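# Transfer the 96-well plate from shaker S1 into nest N1

## Task

Lift the 96-well plate off plate shaker S1 and set it into plate nest N1. It must rest flat and be seated between the nest's locators. Well A1, which is at the plate's cut-off corner, must sit at the nest corner labelled A1. The plate has to stay there with no support from the robot, so the gripper must release it and pull away before the scene is ended.

## Robot and tools

Robot and frame. Two arms, left_arm and right_arm, each ending in a parallel two-finger gripper. Every position and orientation uses one shared scene frame. Its origin is on the table top midway between the arm bases. +x points out across the table, +z points up, and left_arm sits on the +y side. The names left and right do not refer to image sides. Either arm may do the job, and the idle one can be parked out of the way. The reported hand position can be slightly wrong, especially at long reach.

Gripper geometry. The fingers point along the gripper's own +z axis and close along its y axis. The reported end_effector_position is the point between the pads when they are shut. The fingertips stick out about 33 mm past that point when closed and about 9 mm when fully open. Closing pushes the tips roughly 24 mm farther from the arm, so leave that clearance above a surface.

The 20-number row. Every motion command is a row of 20 numbers: ten for left_arm, then ten for right_arm, even if only one arm should move. Each group of ten is x, y, z (metres, absolute target in the scene frame), then qw, qx, qy, qz (absolute target orientation, w first), then gripper position, force_limit and speed, each scaled to [-1, 1]. position: +1 is fully open (140 mm), about -0.8 is where the pads touch, -1 closes until something blocks the fingers. force_limit: about 14 N at -1, 60 N at 0, 107 N at +1. speed: pad gap changes about 30 mm/s at -1, 140 at 0, 250 at +1. The three finger numbers are commands, so repeat the previous values to leave a gripper alone. To hold an arm still, resend exactly its last reported pose and its finger numbers each time. To keep an orientation, send the same quaternion you chose, not the drifted one read back.

execute_actions(actions). A list of actions; each action is a table of up to 15 rows, one row per 1/30 s control step. A table with fewer rows keeps its final row for the remaining steps. Each call returns the robot state and camera images; an empty list just reports. Any target more than 0.6 m from the gripper's current position along any of its axes gets the action rejected for both arms; if the first action fails this or any action is malformed, nothing runs. At each step the commanded pose is clamped to within 70 mm and 16 degrees of the measured pose, so far targets need several actions. The "Hand target" line shows where the controller is currently steering each gripper.

move(target, speed, stop_force, blocking). target is one 20-number row as above. Each gripper travels in a straight line toward its absolute pose; both paths finish at the same time, taking 0.5 to 10 s (cut off at 10 s). speed is the path's top speed in m/s, 0.002 to 0.5, default 0.25; rotation is capped at twice that in rad/s. Finger numbers are applied at the start. Paths ignore obstacles and the other arm, and the hand may lag, stray or overshoot speed near full stretch. stop_force (N, 20 to 80, one value for both arms, only after 0.2 s of scene time) ends an arm's path when the estimated push against its motion rises by that much; use it with very slow speed when approaching a surface, and not when the gripper rotates during the move or when lifting off something it presses. blocking=false returns after 0.5 s while motion continues; then use wait or stop before any new motion. The "move:" line reports the ending per arm (done, off_target, moving, held, fault, contact) and limits (paced = pose clipped; held = some steps blocked), plus each gripper's distance from its pose.

wait(seconds): 0 to 10, lets time run with the last commands held; returns early if a running move ends. stop(): brakes a running move; fingers continue. zoom_image(camera, region): camera is cam_high, cam_low, cam_left_wrist or cam_right_wrist; region is [x0, y0, x1, y1] in that camera's pixels, origin top-left, at most 504 by 504. Images are cam_high and cam_low at 672x504, wrist cameras at 504x504. finished_scene(scene): ends the current scene, given its number; it is final.

Result lines. Each arm's state gives end_effector_position, end_effector_quat_wxyz and velocities. object_status: 0 moving, 1 blocked while opening, 2 blocked while closing (a real grip), 3 reached the command or pads met. After closing with -1, confirm 2. position_measured is in counts: 3 fully open, 230 pads together. To squeeze harder while holding, raise force_limit and switch position between -1 and -0.98. "pose unreachable" means a clearance check altered or blocked that arm's command. MOTOR HOT warns of overheating; an OVER-TEMPERATURE FAULT brakes the arm until it cools.

Hazards. Stiff arms: pressing even slightly past a contact can trip a fault. A joint torque beyond its load limit (waist and shoulder 309, elbow 145, wrist joints 40.9 N m, held weight included) or any outside force of 144 N halts that arm for 10 s and drops the rest of the call. Keep the arms from striking each other. Never drop the plate, slam it, or push anything off the table. Brief tugs on the held plate or nudges to loose objects can happen, so grip firmly and check placement in the images before releasing and retreating.

Each tool is called as name(argument=value, ...) on one line, values as JSON.

## Session

execute_actions(actions=[])

Scene clock: 0.00 s.
left_arm: end_effector_position=(+0.1638, +0.7692, +0.1830) position_measured=3 object_status=3 end_effector_quat_wxyz=(-0.036, +0.989, +0.138, +0.044) end_effector_velocity=(+0.000, -0.000, +0.000) end_effector_angular_velocity=(-0.000, -0.001, -0.001) | right_arm: end_effector_position=(+0.6792, -0.6043, +0.3227) position_measured=3 object_status=3 end_effector_quat_wxyz=(+0.001, +0.999, +0.043, +0.001) end_effector_velocity=(-0.000, +0.002, +0.000) end_effector_angular_velocity=(+0.001, -0.001, +0.003)
Joint positions: left_arm=[ 0.611 -0.425  2.369  0.041  1.09   1.776] | right_arm=[-0.054  0.163  1.605 -0.002  1.372  1.518]
Joint velocities: left_arm=[-0.001 -0.     0.    -0.001 -0.     0.001] | right_arm=[ 0.003 -0.    -0.     0.001 -0.    -0.   ]
Hand target (left_arm): +0.164, +0.769, +0.183; -0.036, +0.989, +0.138, +0.044
Hand target (right_arm): +0.679, -0.604, +0.323; +0.001, +0.999, +0.043, +0.001

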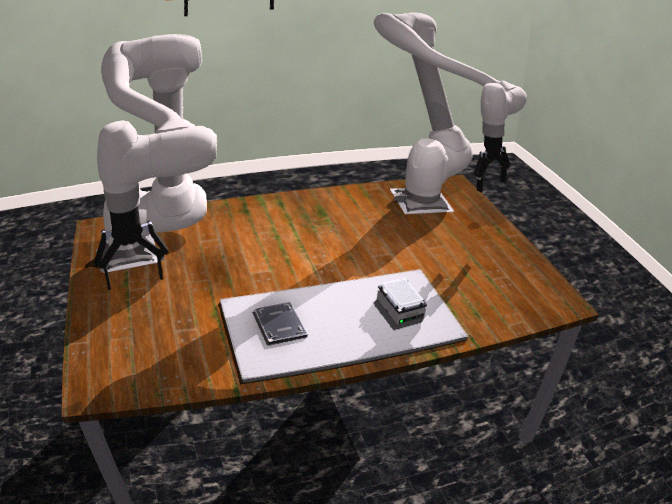

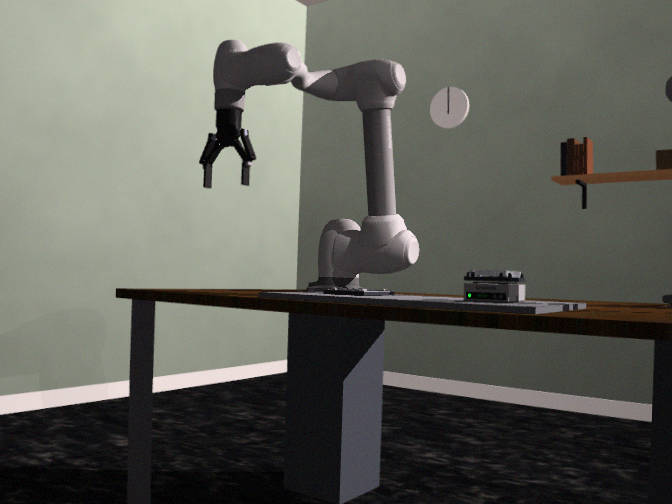

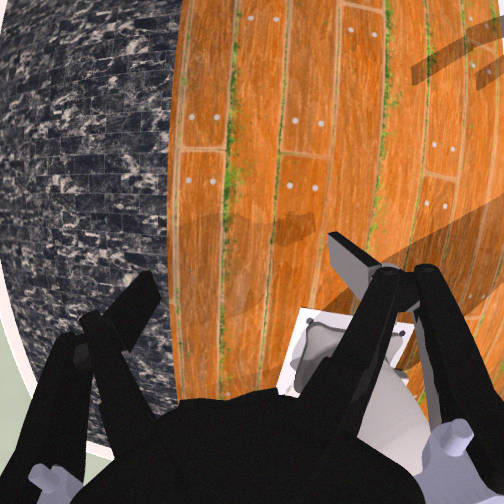

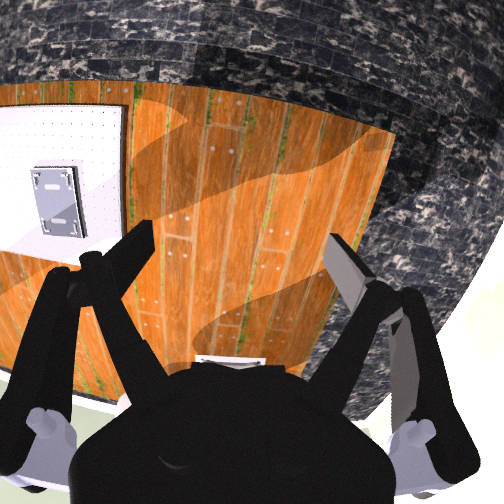

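zoom_image(camera="cam_high", region=[200, 250, 500, 400])

zoom_image(camera="cam_low", region=[300, 240, 620, 340])

Region (200, 250, 500, 400) of cam_high's 672x504 image, scaled by 1.680, with more detail than that image has.

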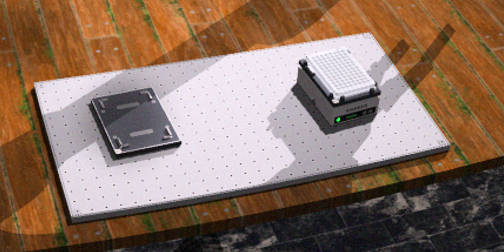

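Region (300, 240, 620, 340) of cam_low's 672x504 image, scaled by 1.575, with more detail than that image has; it fills the top 158 rows of this view, and the rest is white.

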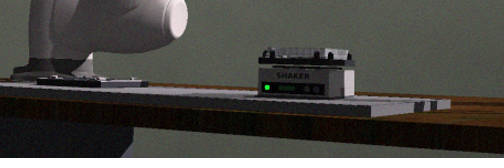

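move(target=[0.56,0.197,0.3,0,1,0,0,1,0,0,0.6792,-0.6043,0.3227,0.001,0.999,0.043,0.001,1,0,0], speed=0.4)

zoom_image(camera="cam_high", region=[240, 270, 450, 360])

action 0: the call puts the target (left_arm/x, left_arm/y, left_arm/z) 0.651 m from left_arm's end_effector_position in the last result along the gripper's own y axis as it stood there; a target may be at most 0.6 m away along each of those axes, so nothing of the call was run and nothing moved. Command a nearer target, and go on from there in a later call.

Region (240, 270, 450, 360) of cam_high's 672x504 image, scaled by 2.400, with more detail than that image has; it fills the top 216 rows of this view, and the rest is white.

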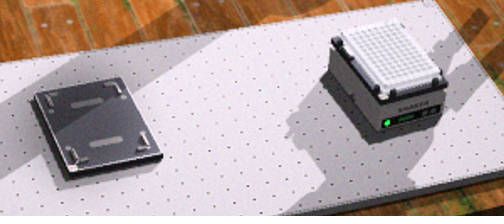

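move(target=[0.54,0.25,0.3,0,1,0,0,1,0,0,0.6792,-0.6043,0.3227,0.001,0.999,0.043,0.001,1,0,0], speed=0.4)

Scene clock: 15.60 s.
left_arm: end_effector_position=(+0.5397, +0.2513, +0.3000) position_measured=3 object_status=3 end_effector_quat_wxyz=(-0.002, +1.000, -0.000, -0.001) end_effector_velocity=(+0.000, -0.000, -0.000) end_effector_angular_velocity=(+0.000, +0.001, -0.000) | right_arm: end_effector_position=(+0.6792, -0.6043, +0.3227) position_measured=3 object_status=3 end_effector_quat_wxyz=(+0.001, +0.999, +0.043, +0.001) end_effector_velocity=(-0.000, +0.001, +0.000) end_effector_angular_velocity=(+0.000, -0.001, +0.001)
Joint positions: left_arm=[-0.433  0.254  1.533  0.002  1.357  1.025] | right_arm=[-0.054  0.163  1.604 -0.002  1.372  1.517]
Joint velocities: left_arm=[ 0.     0.001 -0.001  0.     0.001  0.   ] | right_arm=[ 0.001 -0.     0.     0.    -0.001  0.   ]
Hand target (left_arm): +0.540, +0.251, +0.300; -0.002, +1.000, -0.000, -0.001
Hand target (right_arm): +0.679, -0.604, +0.323; +0.001, +0.999, +0.043, +0.001
Off the commanded pose (left_arm): 0.001 m, 0 deg.
Off the commanded pose (right_arm): 0.000 m, 0 deg.
move: done; limits=paced
camera_calibration (this result's frames):
cam_left_wrist: T_world_to_cam=[[-0.190011, -0.981186, 0.0342002, 0.325938], [-0.919457, 0.190054, 0.344207, 0.358482], [-0.344231, 0.0339573, -0.938271, 0.634208], [0, 0, 0, 1]] pos_world=[0.609855, 0.230139, 0.46052]
cam_right_wrist: T_world_to_cam=[[0.175336, -0.984056, 0.0298321, -0.734156], [-0.884659, -0.144185, 0.443383, 0.36633], [-0.432013, -0.104133, -0.895835, 0.69123], [0, 0, 0, 1]] pos_world=[0.751422, -0.597652, 0.478705]

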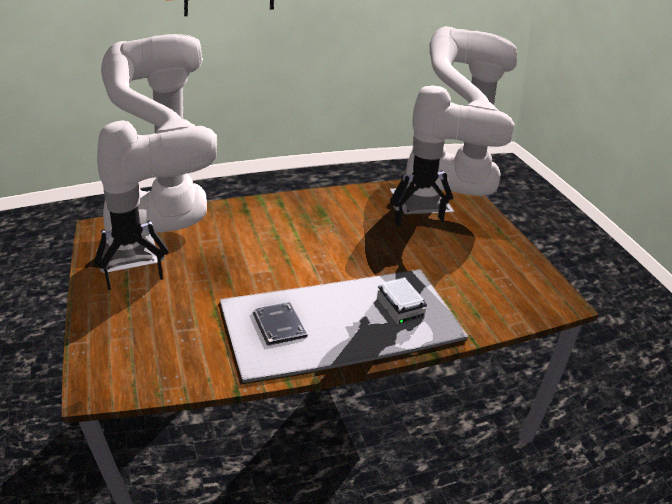

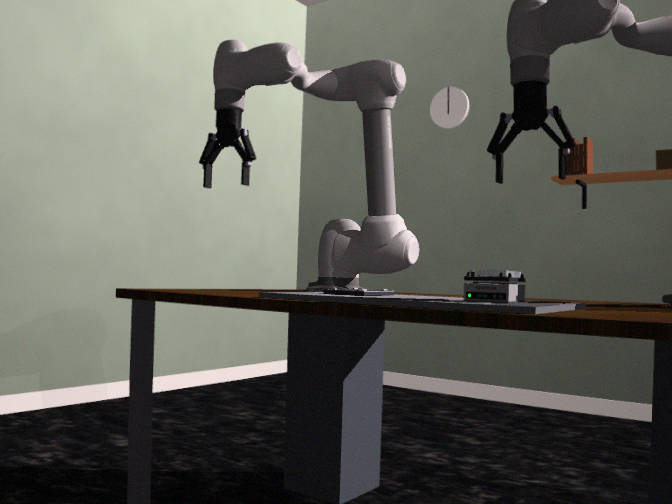

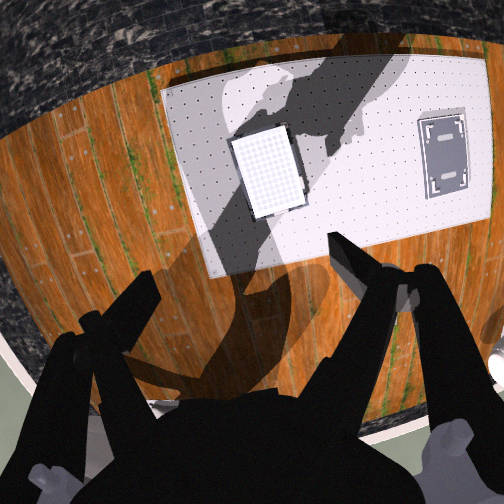

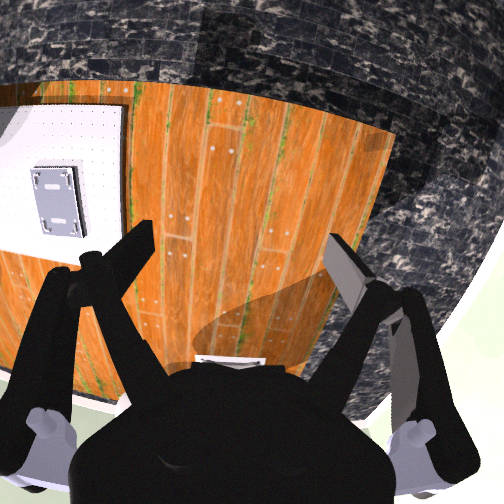

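move(target=[0.5875,0.2,0.15,0,0.999,0.0436,0,1,0,0,0.6792,-0.6043,0.3227,0.001,0.999,0.043,0.001,1,0,0])

Scene clock: 27.17 s.
left_arm: end_effector_position=(+0.5873, +0.2002, +0.1501) position_measured=3 object_status=3 end_effector_quat_wxyz=(+0.000, +0.999, +0.044, +0.000) end_effector_velocity=(+0.001, -0.000, -0.001) end_effector_angular_velocity=(+0.001, -0.001, -0.002) | right_arm: end_effector_position=(+0.6792, -0.6043, +0.3227) position_measured=3 object_status=3 end_effector_quat_wxyz=(+0.001, +0.999, +0.043, +0.001) end_effector_velocity=(+0.000, +0.001, -0.000) end_effector_angular_velocity=(-0.001, -0.001, +0.002)
Joint positions: left_arm=[-0.457  0.431  1.57   0.     1.141  0.914] | right_arm=[-0.054  0.163  1.604 -0.002  1.372  1.517]
Joint velocities: left_arm=[-0.     0.001 -0.001  0.001 -0.001  0.001] | right_arm=[ 0.002  0.    -0.    -0.001 -0.001 -0.   ]
Hand target (left_arm): +0.587, +0.200, +0.150; -0.000, +0.999, +0.044, +0.000
Hand target (right_arm): +0.679, -0.604, +0.323; +0.001, +0.999, +0.043, +0.001
Off the commanded pose (left_arm): 0.000 m, 0 deg.
Off the commanded pose (right_arm): 0.000 m, 0 deg.
move: done
camera_calibration (this result's frames):
cam_left_wrist: T_world_to_cam=[[-0.10334, -0.993946, 0.0373217, 0.241146], [-0.933104, 0.109871, 0.342411, 0.487864], [-0.344438, 0.000559613, -0.938809, 0.518563], [0, 0, 0, 1]] pos_world=[0.658761, 0.185794, 0.310782]
cam_right_wrist: T_world_to_cam=[[0.175338, -0.984056, 0.029832, -0.734156], [-0.884659, -0.144186, 0.443383, 0.36633], [-0.432013, -0.104133, -0.895835, 0.69123], [0, 0, 0, 1]] pos_world=[0.751422, -0.597651, 0.478705]

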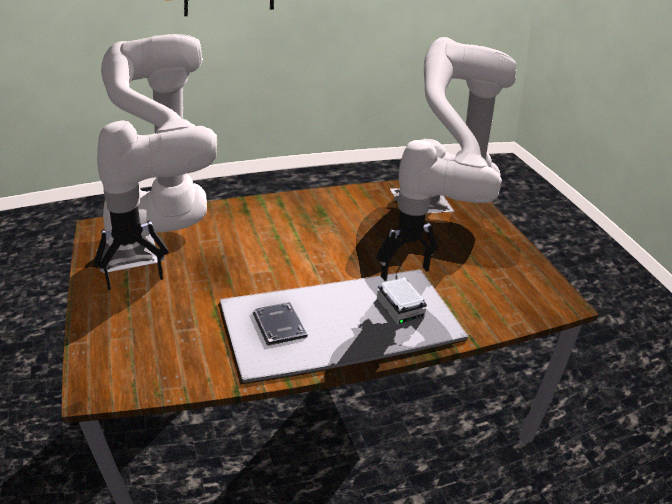

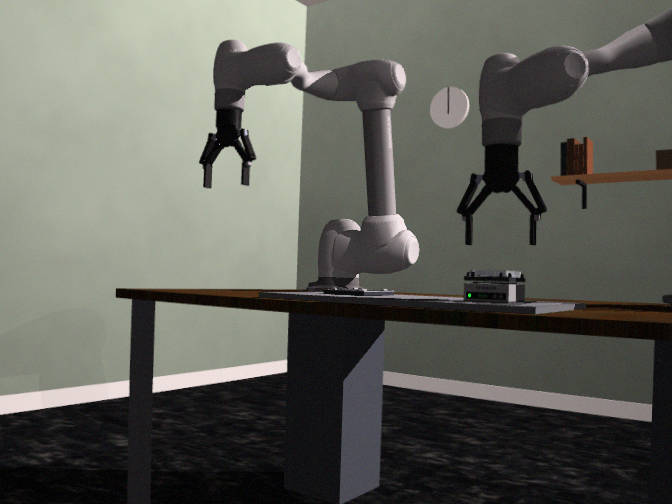

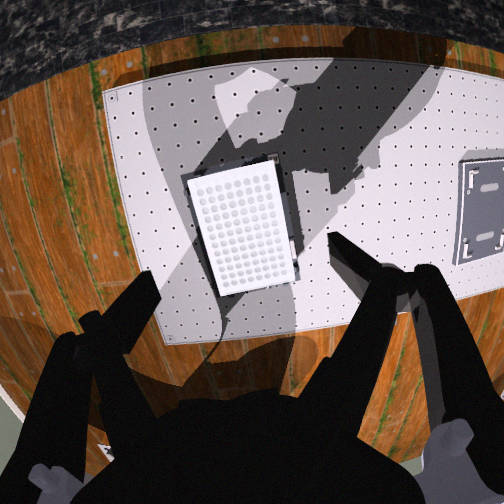

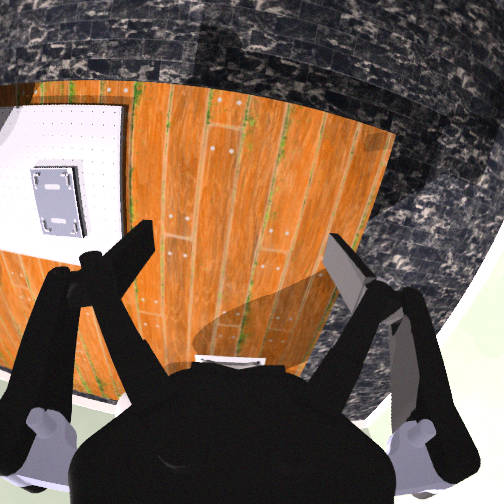

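zoom_image(camera="cam_left_wrist", region=[160, 130, 340, 310])

zoom_image(camera="cam_low", region=[440, 200, 560, 320])

zoom_image(camera="cam_right_wrist", region=[10, 150, 110, 250])

Region (160, 130, 340, 310) of cam_left_wrist's 504x504 image, scaled by 2.800, with more detail than that image has.

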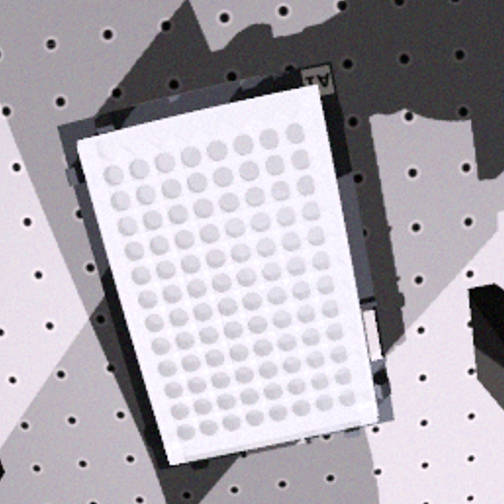

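Region (440, 200, 560, 320) of cam_low's 672x504 image, scaled by 4.200, with more detail than that image has.

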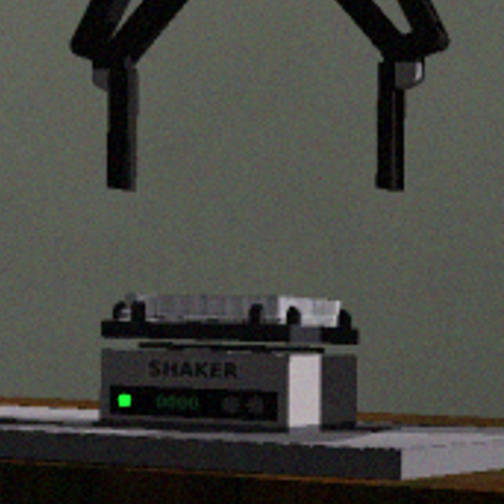

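Region (10, 150, 110, 250) of cam_right_wrist's 504x504 image, scaled by 5.040, with more detail than that image has.

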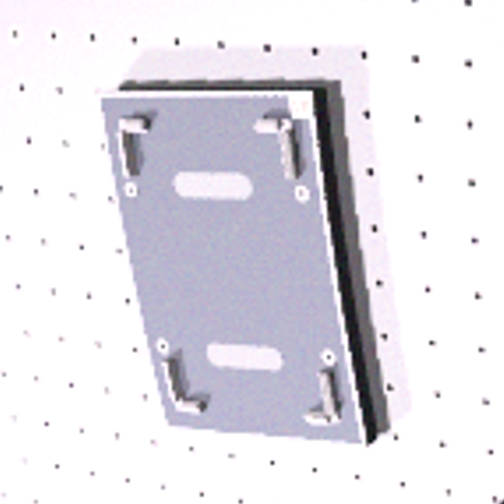

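move(target=[0.594,0.198,0.09,0,0.999,0.0436,0,1,0,0,0.6792,-0.6043,0.3227,0.001,0.999,0.043,0.001,1,0,0], speed=0.1)

move(target=[0.594,0.198,0.09,0,0.999,0.0436,0,-1,-0.5,-0.3,0.6792,-0.6043,0.3227,0.001,0.999,0.043,0.001,1,0,0])

zoom_image(camera="cam_low", region=[440, 200, 560, 320])

Scene clock: 39.03 s.
left_arm: end_effector_position=(+0.5939, +0.1981, +0.0901) position_measured=3 object_status=3 end_effector_quat_wxyz=(-0.000, +0.999, +0.044, +0.000) end_effector_velocity=(-0.001, -0.001, -0.001) end_effector_angular_velocity=(-0.001, +0.001, +0.001) | right_arm: end_effector_position=(+0.6792, -0.6043, +0.3227) position_measured=3 object_status=3 end_effector_quat_wxyz=(+0.001, +0.999, +0.043, +0.001) end_effector_velocity=(+0.000, -0.001, +0.000) end_effector_angular_velocity=(-0.001, -0.001, -0.001)
Joint positions: left_arm=[-0.455  0.485  1.606  0.     1.05   0.917] | right_arm=[-0.054  0.163  1.604 -0.002  1.372  1.517]
Joint velocities: left_arm=[-0.001  0.001  0.001 -0.001 -0.001 -0.001] | right_arm=[-0.001 -0.    -0.    -0.001 -0.001 -0.   ]
Hand target (left_arm): +0.594, +0.198, +0.090; -0.000, +0.999, +0.044, +0.000
Hand target (right_arm): +0.679, -0.604, +0.323; +0.001, +0.999, +0.043, +0.001
Off the commanded pose (left_arm): 0.000 m, 0 deg.
Off the commanded pose (right_arm): 0.000 m, 0 deg.
move: done
camera_calibration (this result's frames):
cam_left_wrist: T_world_to_cam=[[-0.103577, -0.993922, 0.0372828, 0.242134], [-0.933091, 0.110081, 0.342378, 0.514797], [-0.344402, 0.000674256, -0.938822, 0.464458], [0, 0, 0, 1]] pos_world=[0.665392, 0.18368, 0.25076]
cam_right_wrist: T_world_to_cam=[[0.175338, -0.984056, 0.0298324, -0.734156], [-0.884659, -0.144186, 0.443384, 0.366329], [-0.432013, -0.104134, -0.895835, 0.691229], [0, 0, 0, 1]] pos_world=[0.751422, -0.597651, 0.478705]

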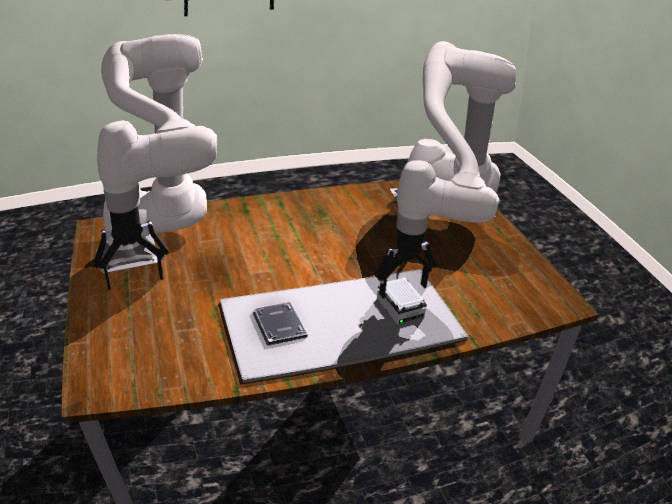

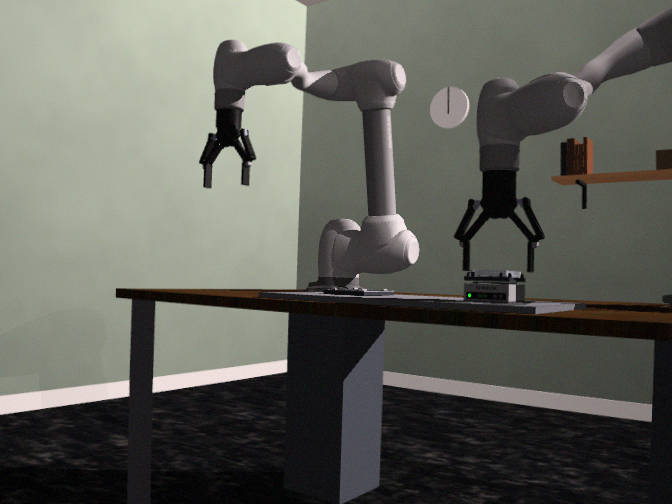

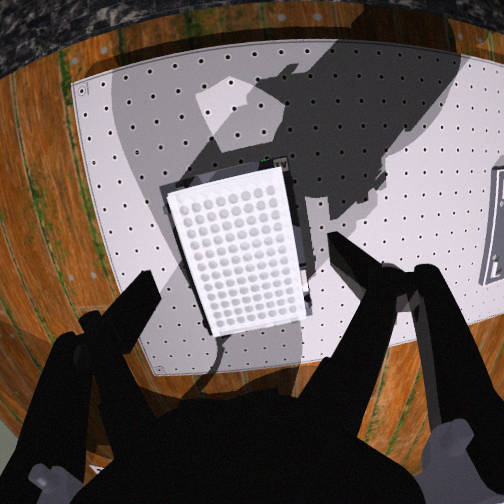

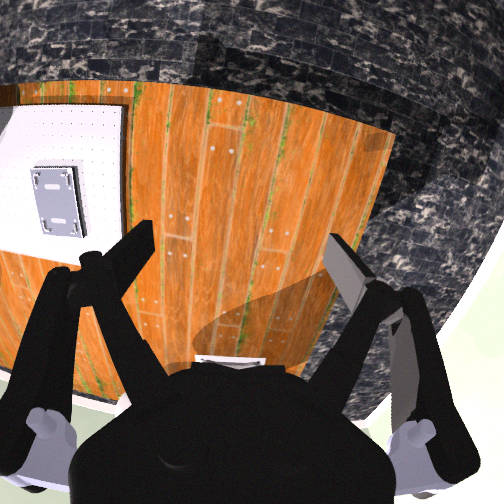

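Scene clock: 39.77 s.
left_arm: end_effector_position=(+0.5942, +0.1979, +0.0902) position_measured=89 object_status=2 end_effector_quat_wxyz=(+0.000, +0.999, +0.044, +0.000) end_effector_velocity=(-0.001, +0.001, -0.000) end_effector_angular_velocity=(+0.002, +0.002, -0.001) | right_arm: end_effector_position=(+0.6792, -0.6043, +0.3227) position_measured=3 object_status=3 end_effector_quat_wxyz=(+0.001, +0.999, +0.043, +0.001) end_effector_velocity=(-0.000, -0.000, +0.000) end_effector_angular_velocity=(-0.001, -0.000, -0.000)
Joint positions: left_arm=[-0.455  0.485  1.606 -0.     1.05   0.917] | right_arm=[-0.054  0.163  1.604 -0.002  1.372  1.517]
Joint velocities: left_arm=[ 0.     0.001 -0.     0.001  0.003  0.001] | right_arm=[-0.    -0.001  0.    -0.001  0.001  0.   ]
Hand target (left_arm): +0.594, +0.198, +0.090; +0.000, +0.999, +0.044, -0.000
Hand target (right_arm): +0.679, -0.604, +0.323; +0.001, +0.999, +0.043, +0.001
Off the commanded pose (left_arm): 0.000 m, 0 deg.
Off the commanded pose (right_arm): 0.000 m, 0 deg.
move: done
camera_calibration (this result's frames):
cam_left_wrist: T_world_to_cam=[[-0.103567, -0.99391, 0.0376473, 0.241934], [-0.93318, 0.110197, 0.3421, 0.515038], [-0.344165, 0.000298427, -0.938909, 0.464559], [0, 0, 0, 1]] pos_world=[0.665564, 0.183567, 0.250876]
cam_right_wrist: T_world_to_cam=[[0.175338, -0.984056, 0.0298325, -0.734156], [-0.884659, -0.144186, 0.443384, 0.366329], [-0.432013, -0.104134, -0.895835, 0.691229], [0, 0, 0, 1]] pos_world=[0.751422, -0.597651, 0.478705]

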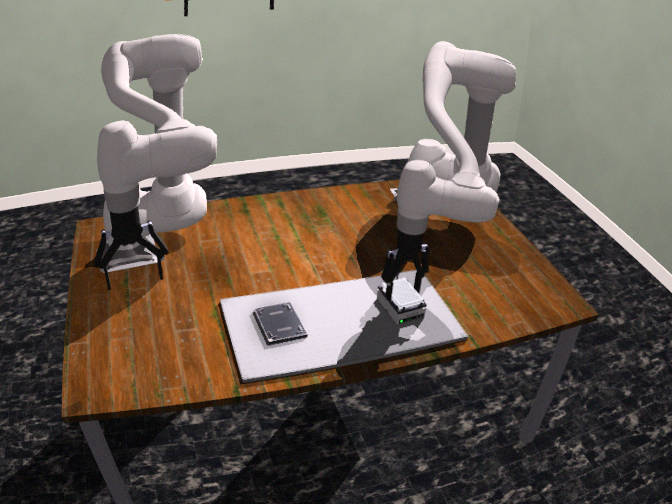

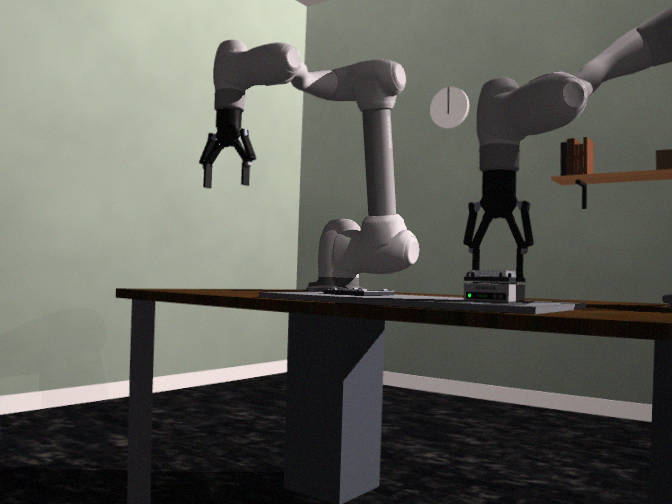

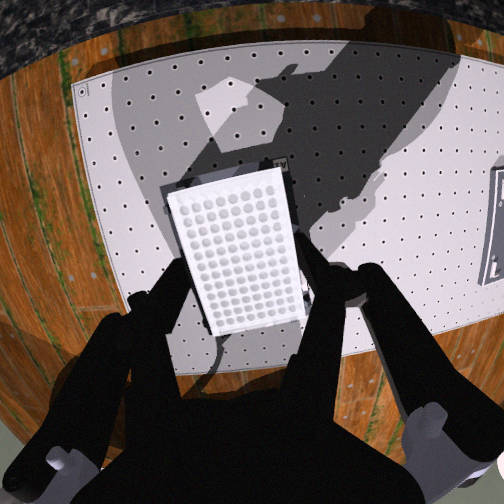

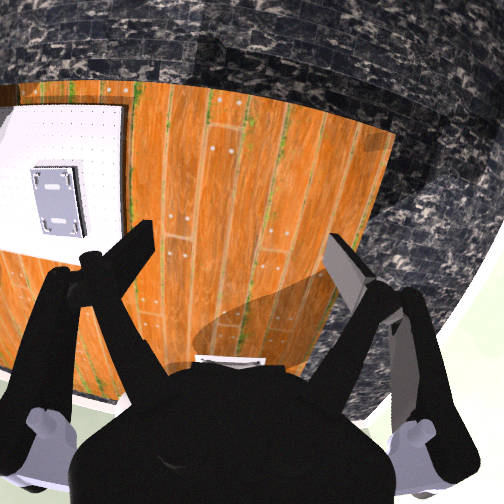

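Region (440, 200, 560, 320) of cam_low's 672x504 image, scaled by 4.200, with more detail than that image has.

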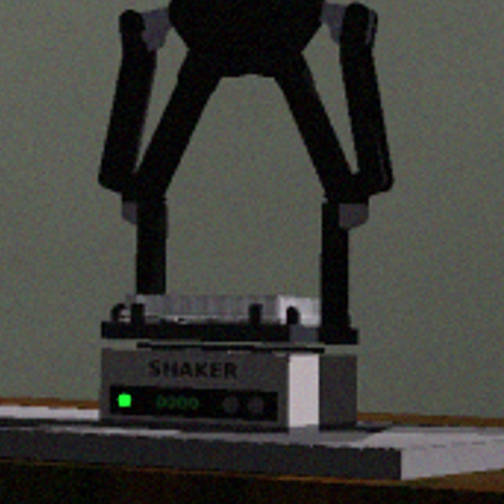

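move(target=[0.594,0.198,0.14,0,0.999,0.0436,0,-1,-0.5,-0.3,0.6792,-0.6043,0.3227,0.001,0.999,0.043,0.001,1,0,0], speed=0.08)

move(target=[0.57,-0.178,0.1,0,1,0,0,-1,-0.5,-0.3,0.6,-0.75,0.35,0.001,0.999,0.043,0.001,1,0,0])

zoom_image(camera="cam_high", region=[220, 250, 360, 360])

zoom_image(camera="cam_left_wrist", region=[120, 100, 380, 360])

Scene clock: 45.83 s.
left_arm: end_effector_position=(+0.5940, +0.1980, +0.1399) position_measured=103 object_status=2 end_effector_quat_wxyz=(-0.000, +0.999, +0.044, -0.000) end_effector_velocity=(+0.000, -0.001, +0.001) end_effector_angular_velocity=(-0.002, -0.002, +0.001) | right_arm: end_effector_position=(+0.6792, -0.6043, +0.3227) position_measured=3 object_status=3 end_effector_quat_wxyz=(+0.001, +0.999, +0.043, +0.001) end_effector_velocity=(-0.000, -0.000, -0.000) end_effector_angular_velocity=(+0.000, +0.001, -0.001)
Joint positions: left_arm=[-0.455  0.448  1.564 -0.     1.13   0.917] | right_arm=[-0.054  0.163  1.604 -0.002  1.372  1.517]
Joint velocities: left_arm=[-0.001 -0.001 -0.    -0.    -0.002 -0.001] | right_arm=[-0.001  0.001  0.     0.     0.    -0.   ]
Hand target (left_arm): +0.594, +0.198, +0.140; +0.000, +0.999, +0.044, -0.000
Hand target (right_arm): +0.679, -0.604, +0.323; +0.001, +0.999, +0.043, +0.001
Off the commanded pose (left_arm): 0.000 m, 0 deg.
Off the commanded pose (right_arm): 0.000 m, 0 deg.
move: done
camera_calibration (this result's frames):
cam_left_wrist: T_world_to_cam=[[-0.10376, -0.993901, 0.0373347, 0.240282], [-0.933025, 0.11027, 0.342498, 0.497751], [-0.344526, 0.000703392, -0.938776, 0.511331], [0, 0, 0, 1]] pos_world=[0.665513, 0.18357, 0.300576]
cam_right_wrist: T_world_to_cam=[[0.175338, -0.984056, 0.0298324, -0.734156], [-0.884659, -0.144186, 0.443384, 0.366329], [-0.432013, -0.104134, -0.895835, 0.69123], [0, 0, 0, 1]] pos_world=[0.751422, -0.597651, 0.478705]

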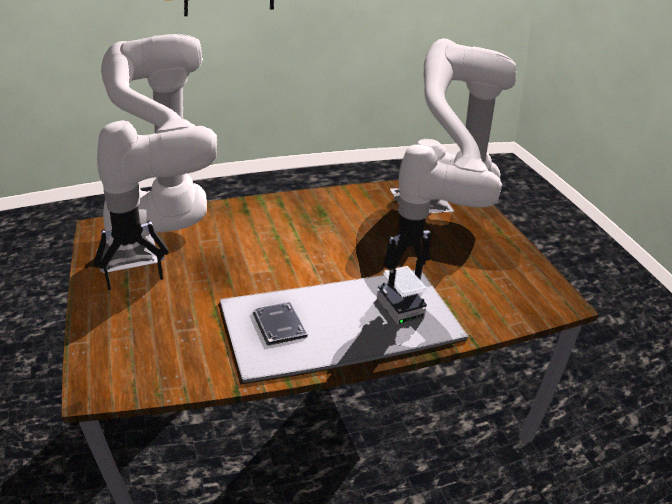

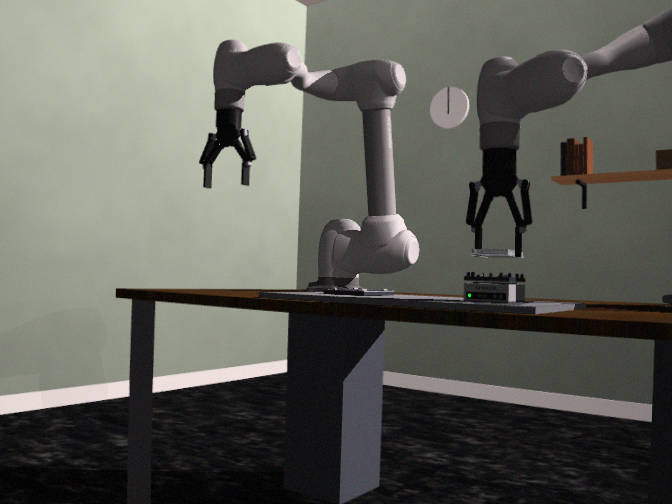

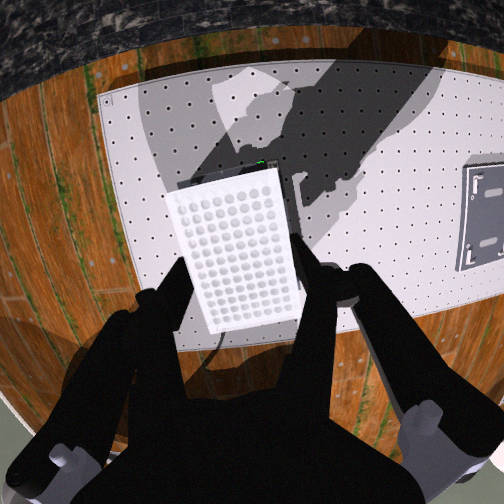

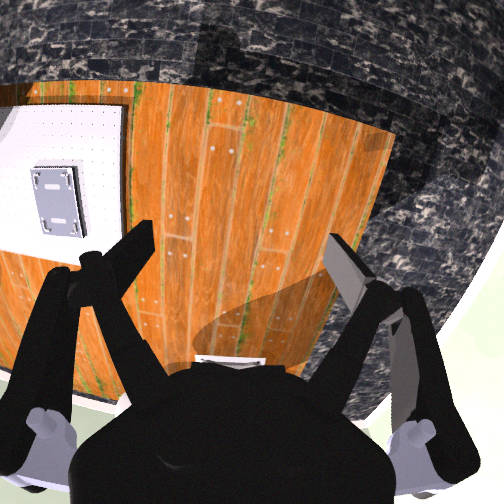

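Scene clock: 47.80 s.
left_arm: end_effector_position=(+0.5703, -0.1776, +0.0999) position_measured=103 object_status=2 end_effector_quat_wxyz=(-0.001, +1.000, -0.000, +0.000) end_effector_velocity=(+0.001, -0.000, -0.000) end_effector_angular_velocity=(+0.001, -0.002, -0.001) | right_arm: end_effector_position=(+0.5997, -0.7501, +0.3499) position_measured=3 object_status=3 end_effector_quat_wxyz=(+0.001, +0.999, +0.043, +0.001) end_effector_velocity=(+0.000, +0.001, -0.000) end_effector_angular_velocity=(+0.001, +0.000, +0.001)
Joint positions: left_arm=[-0.789  0.831  0.988  0.001  1.322  0.67 ] | right_arm=[-0.303  0.036  1.696 -0.002  1.407  1.268]
Joint velocities: left_arm=[ 0.     0.001 -0.001  0.002 -0.     0.   ] | right_arm=[ 0.001  0.001 -0.     0.001  0.    -0.   ]
Hand target (left_arm): +0.570, -0.178, +0.100; -0.001, +1.000, -0.000, +0.000
Hand target (right_arm): +0.600, -0.750, +0.350; +0.001, +0.999, +0.043, +0.001
Off the commanded pose (left_arm): 0.000 m, 0 deg.
Off the commanded pose (right_arm): 0.000 m, 0 deg.
move: done
camera_calibration (this result's frames):
cam_left_wrist: T_world_to_cam=[[-0.190056, -0.981104, 0.0362393, -0.0823915], [-0.920025, 0.190865, 0.342235, 0.537643], [-0.342685, 0.0317026, -0.938915, 0.470345], [0, 0, 0, 1]] pos_world=[0.640166, -0.198363, 0.2606]
cam_right_wrist: T_world_to_cam=[[0.175334, -0.98403, 0.0306984, -0.864754], [-0.884458, -0.143743, 0.443928, 0.262968], [-0.432426, -0.104987, -0.895536, 0.665571], [0, 0, 0, 1]] pos_world=[0.672016, -0.743268, 0.505851]

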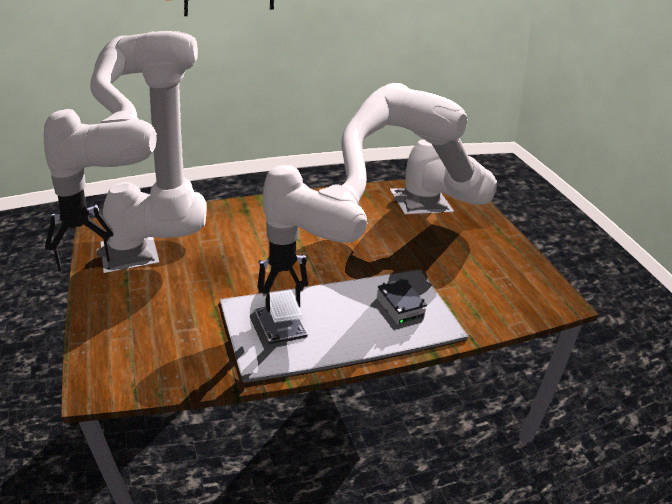

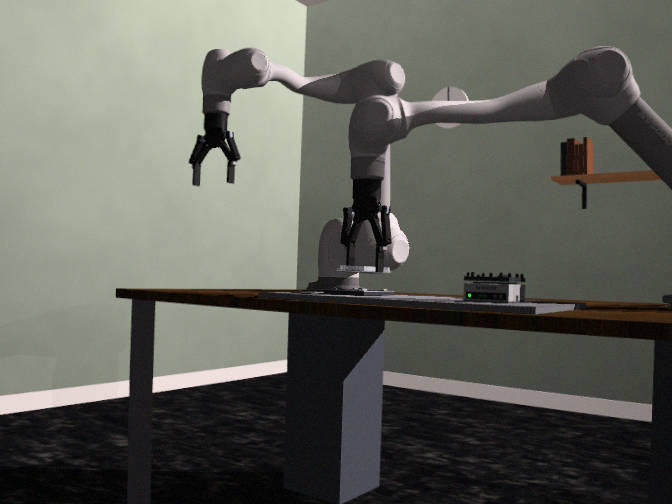

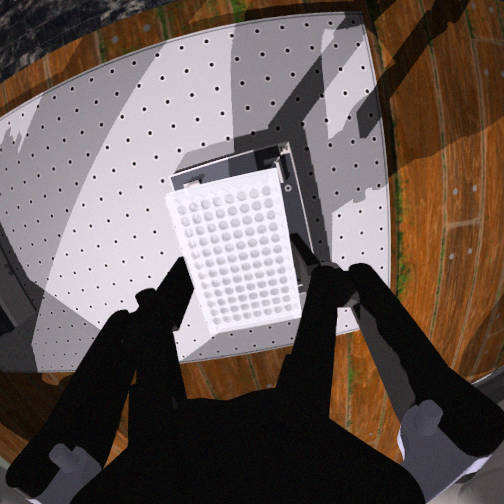

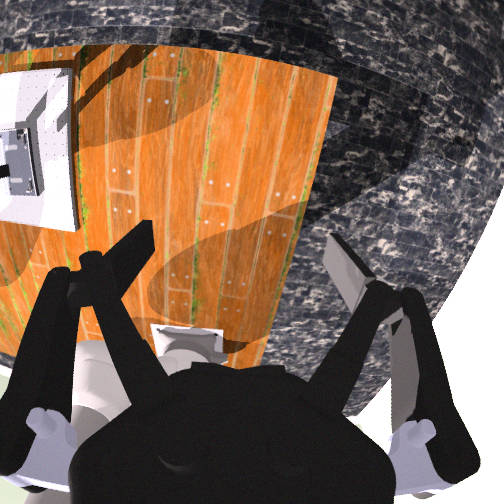

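Region (220, 250, 360, 360) of cam_high's 672x504 image, scaled by 3.600, with more detail than that image has; it fills the top 396 rows of this view, and the rest is white.

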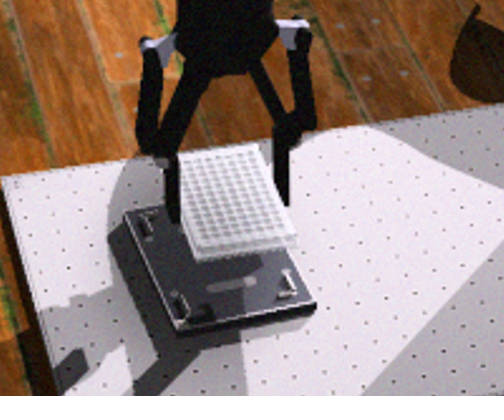

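Region (120, 100, 380, 360) of cam_left_wrist's 504x504 image, scaled by 1.938, with more detail than that image has.

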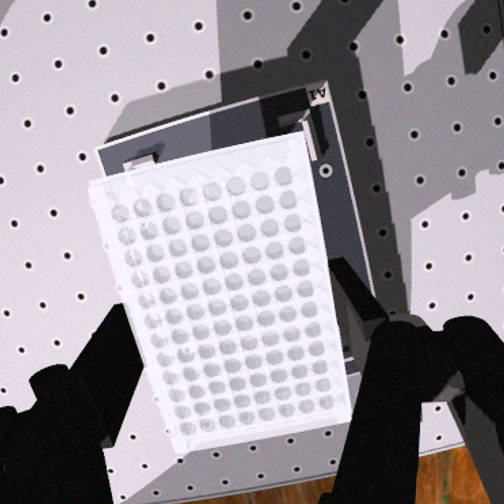

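move(target=[0.57,-0.178,0.072,0,0.9997,0.026,0,-1,-0.5,-0.3,0.6,-0.75,0.35,0.001,0.999,0.043,0.001,1,0,0], speed=0.1)

zoom_image(camera="cam_left_wrist", region=[120, 100, 380, 360])

zoom_image(camera="cam_high", region=[230, 270, 340, 360])

zoom_image(camera="cam_low", region=[310, 240, 420, 310])

Scene clock: 56.20 s.
left_arm: end_effector_position=(+0.5700, -0.1780, +0.0721) position_measured=103 object_status=2 end_effector_quat_wxyz=(+0.000, +1.000, +0.026, +0.000) end_effector_velocity=(+0.001, +0.000, -0.000) end_effector_angular_velocity=(-0.000, -0.001, +0.001) | right_arm: end_effector_position=(+0.6000, -0.7500, +0.3500) position_measured=3 object_status=3 end_effector_quat_wxyz=(+0.001, +0.999, +0.043, +0.001) end_effector_velocity=(+0.000, -0.000, +0.001) end_effector_angular_velocity=(+0.000, -0.003, -0.000)
Joint positions: left_arm=[-0.789  0.845  1.014 -0.     1.282  0.618] | right_arm=[-0.304  0.036  1.696 -0.001  1.407  1.267]
Joint velocities: left_arm=[ 0.     0.     0.001  0.001 -0.002 -0.   ] | right_arm=[-0.    -0.001 -0.     0.001 -0.001 -0.   ]
Hand target (left_arm): +0.570, -0.178, +0.072; -0.000, +1.000, +0.026, +0.000
Hand target (right_arm): +0.600, -0.750, +0.350; +0.001, +0.999, +0.043, +0.001
Off the commanded pose (left_arm): 0.000 m, 0 deg.
Off the commanded pose (right_arm): 0.000 m, 0 deg.
move: done
camera_calibration (this result's frames):
cam_left_wrist: T_world_to_cam=[[-0.138602, -0.989643, 0.0373622, -0.112712], [-0.928597, 0.14298, 0.342438, 0.543287], [-0.344234, 0.012768, -0.938797, 0.44159], [0, 0, 0, 1]] pos_world=[0.640883, -0.194862, 0.232733]
cam_right_wrist: T_world_to_cam=[[0.175336, -0.984057, 0.0298267, -0.864454], [-0.884649, -0.144185, 0.443403, 0.26313], [-0.432033, -0.104131, -0.895826, 0.666307], [0, 0, 0, 1]] pos_world=[0.672214, -0.74335, 0.506007]

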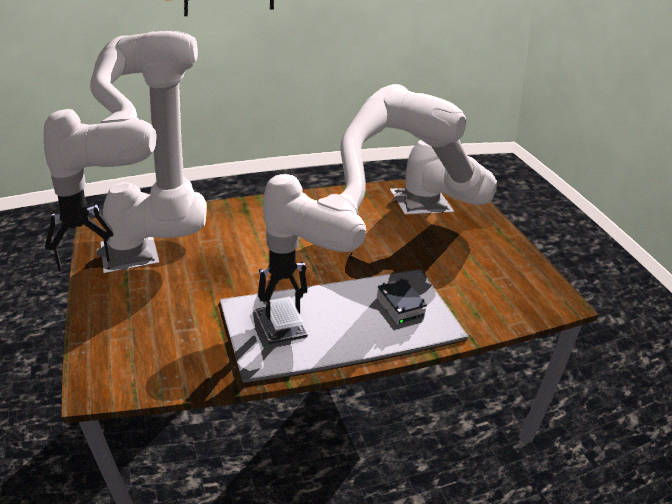

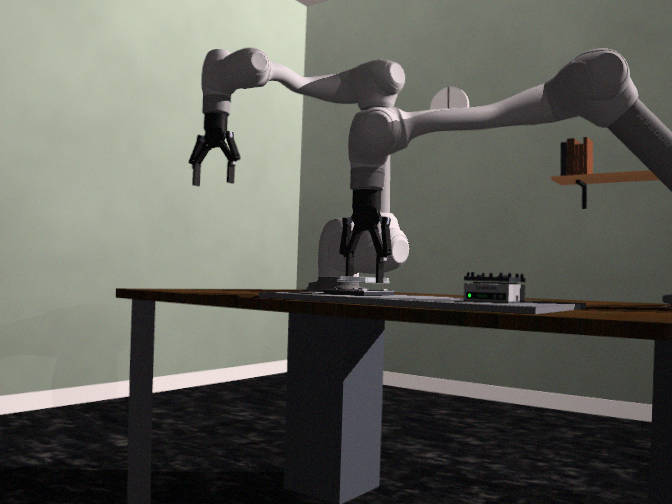

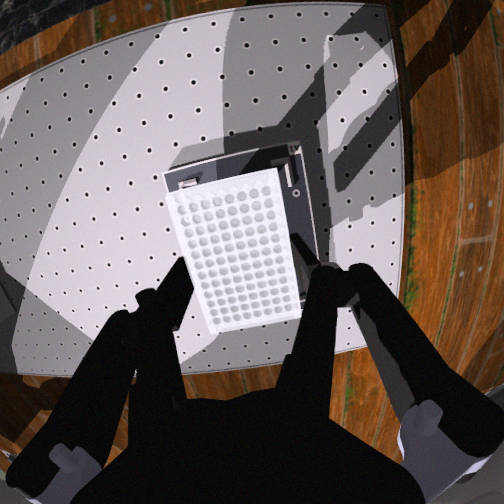

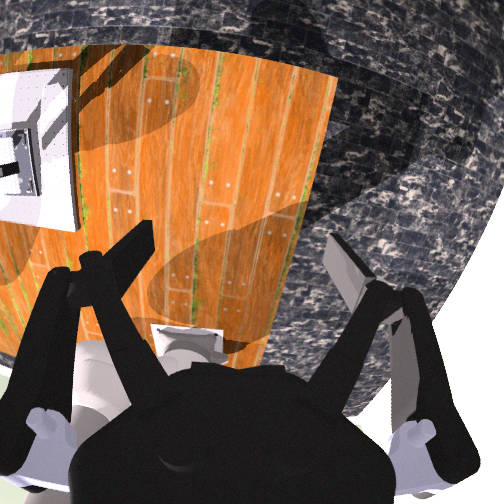

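Region (120, 100, 380, 360) of cam_left_wrist's 504x504 image, scaled by 1.938, with more detail than that image has.

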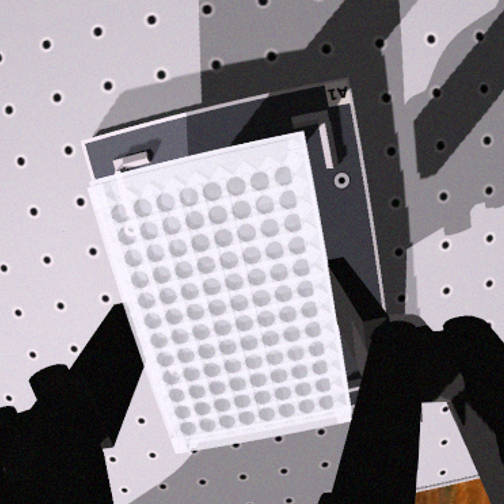

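Region (230, 270, 340, 360) of cam_high's 672x504 image, scaled by 4.582, with more detail than that image has; it fills the top 412 rows of this view, and the rest is white.

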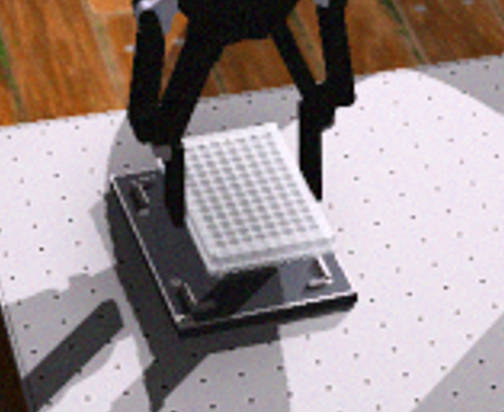

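Region (310, 240, 420, 310) of cam_low's 672x504 image, scaled by 4.582, with more detail than that image has; it fills the top 321 rows of this view, and the rest is white.

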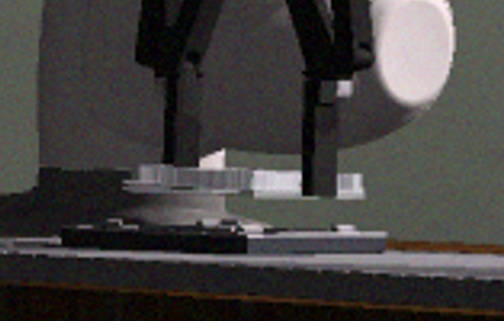

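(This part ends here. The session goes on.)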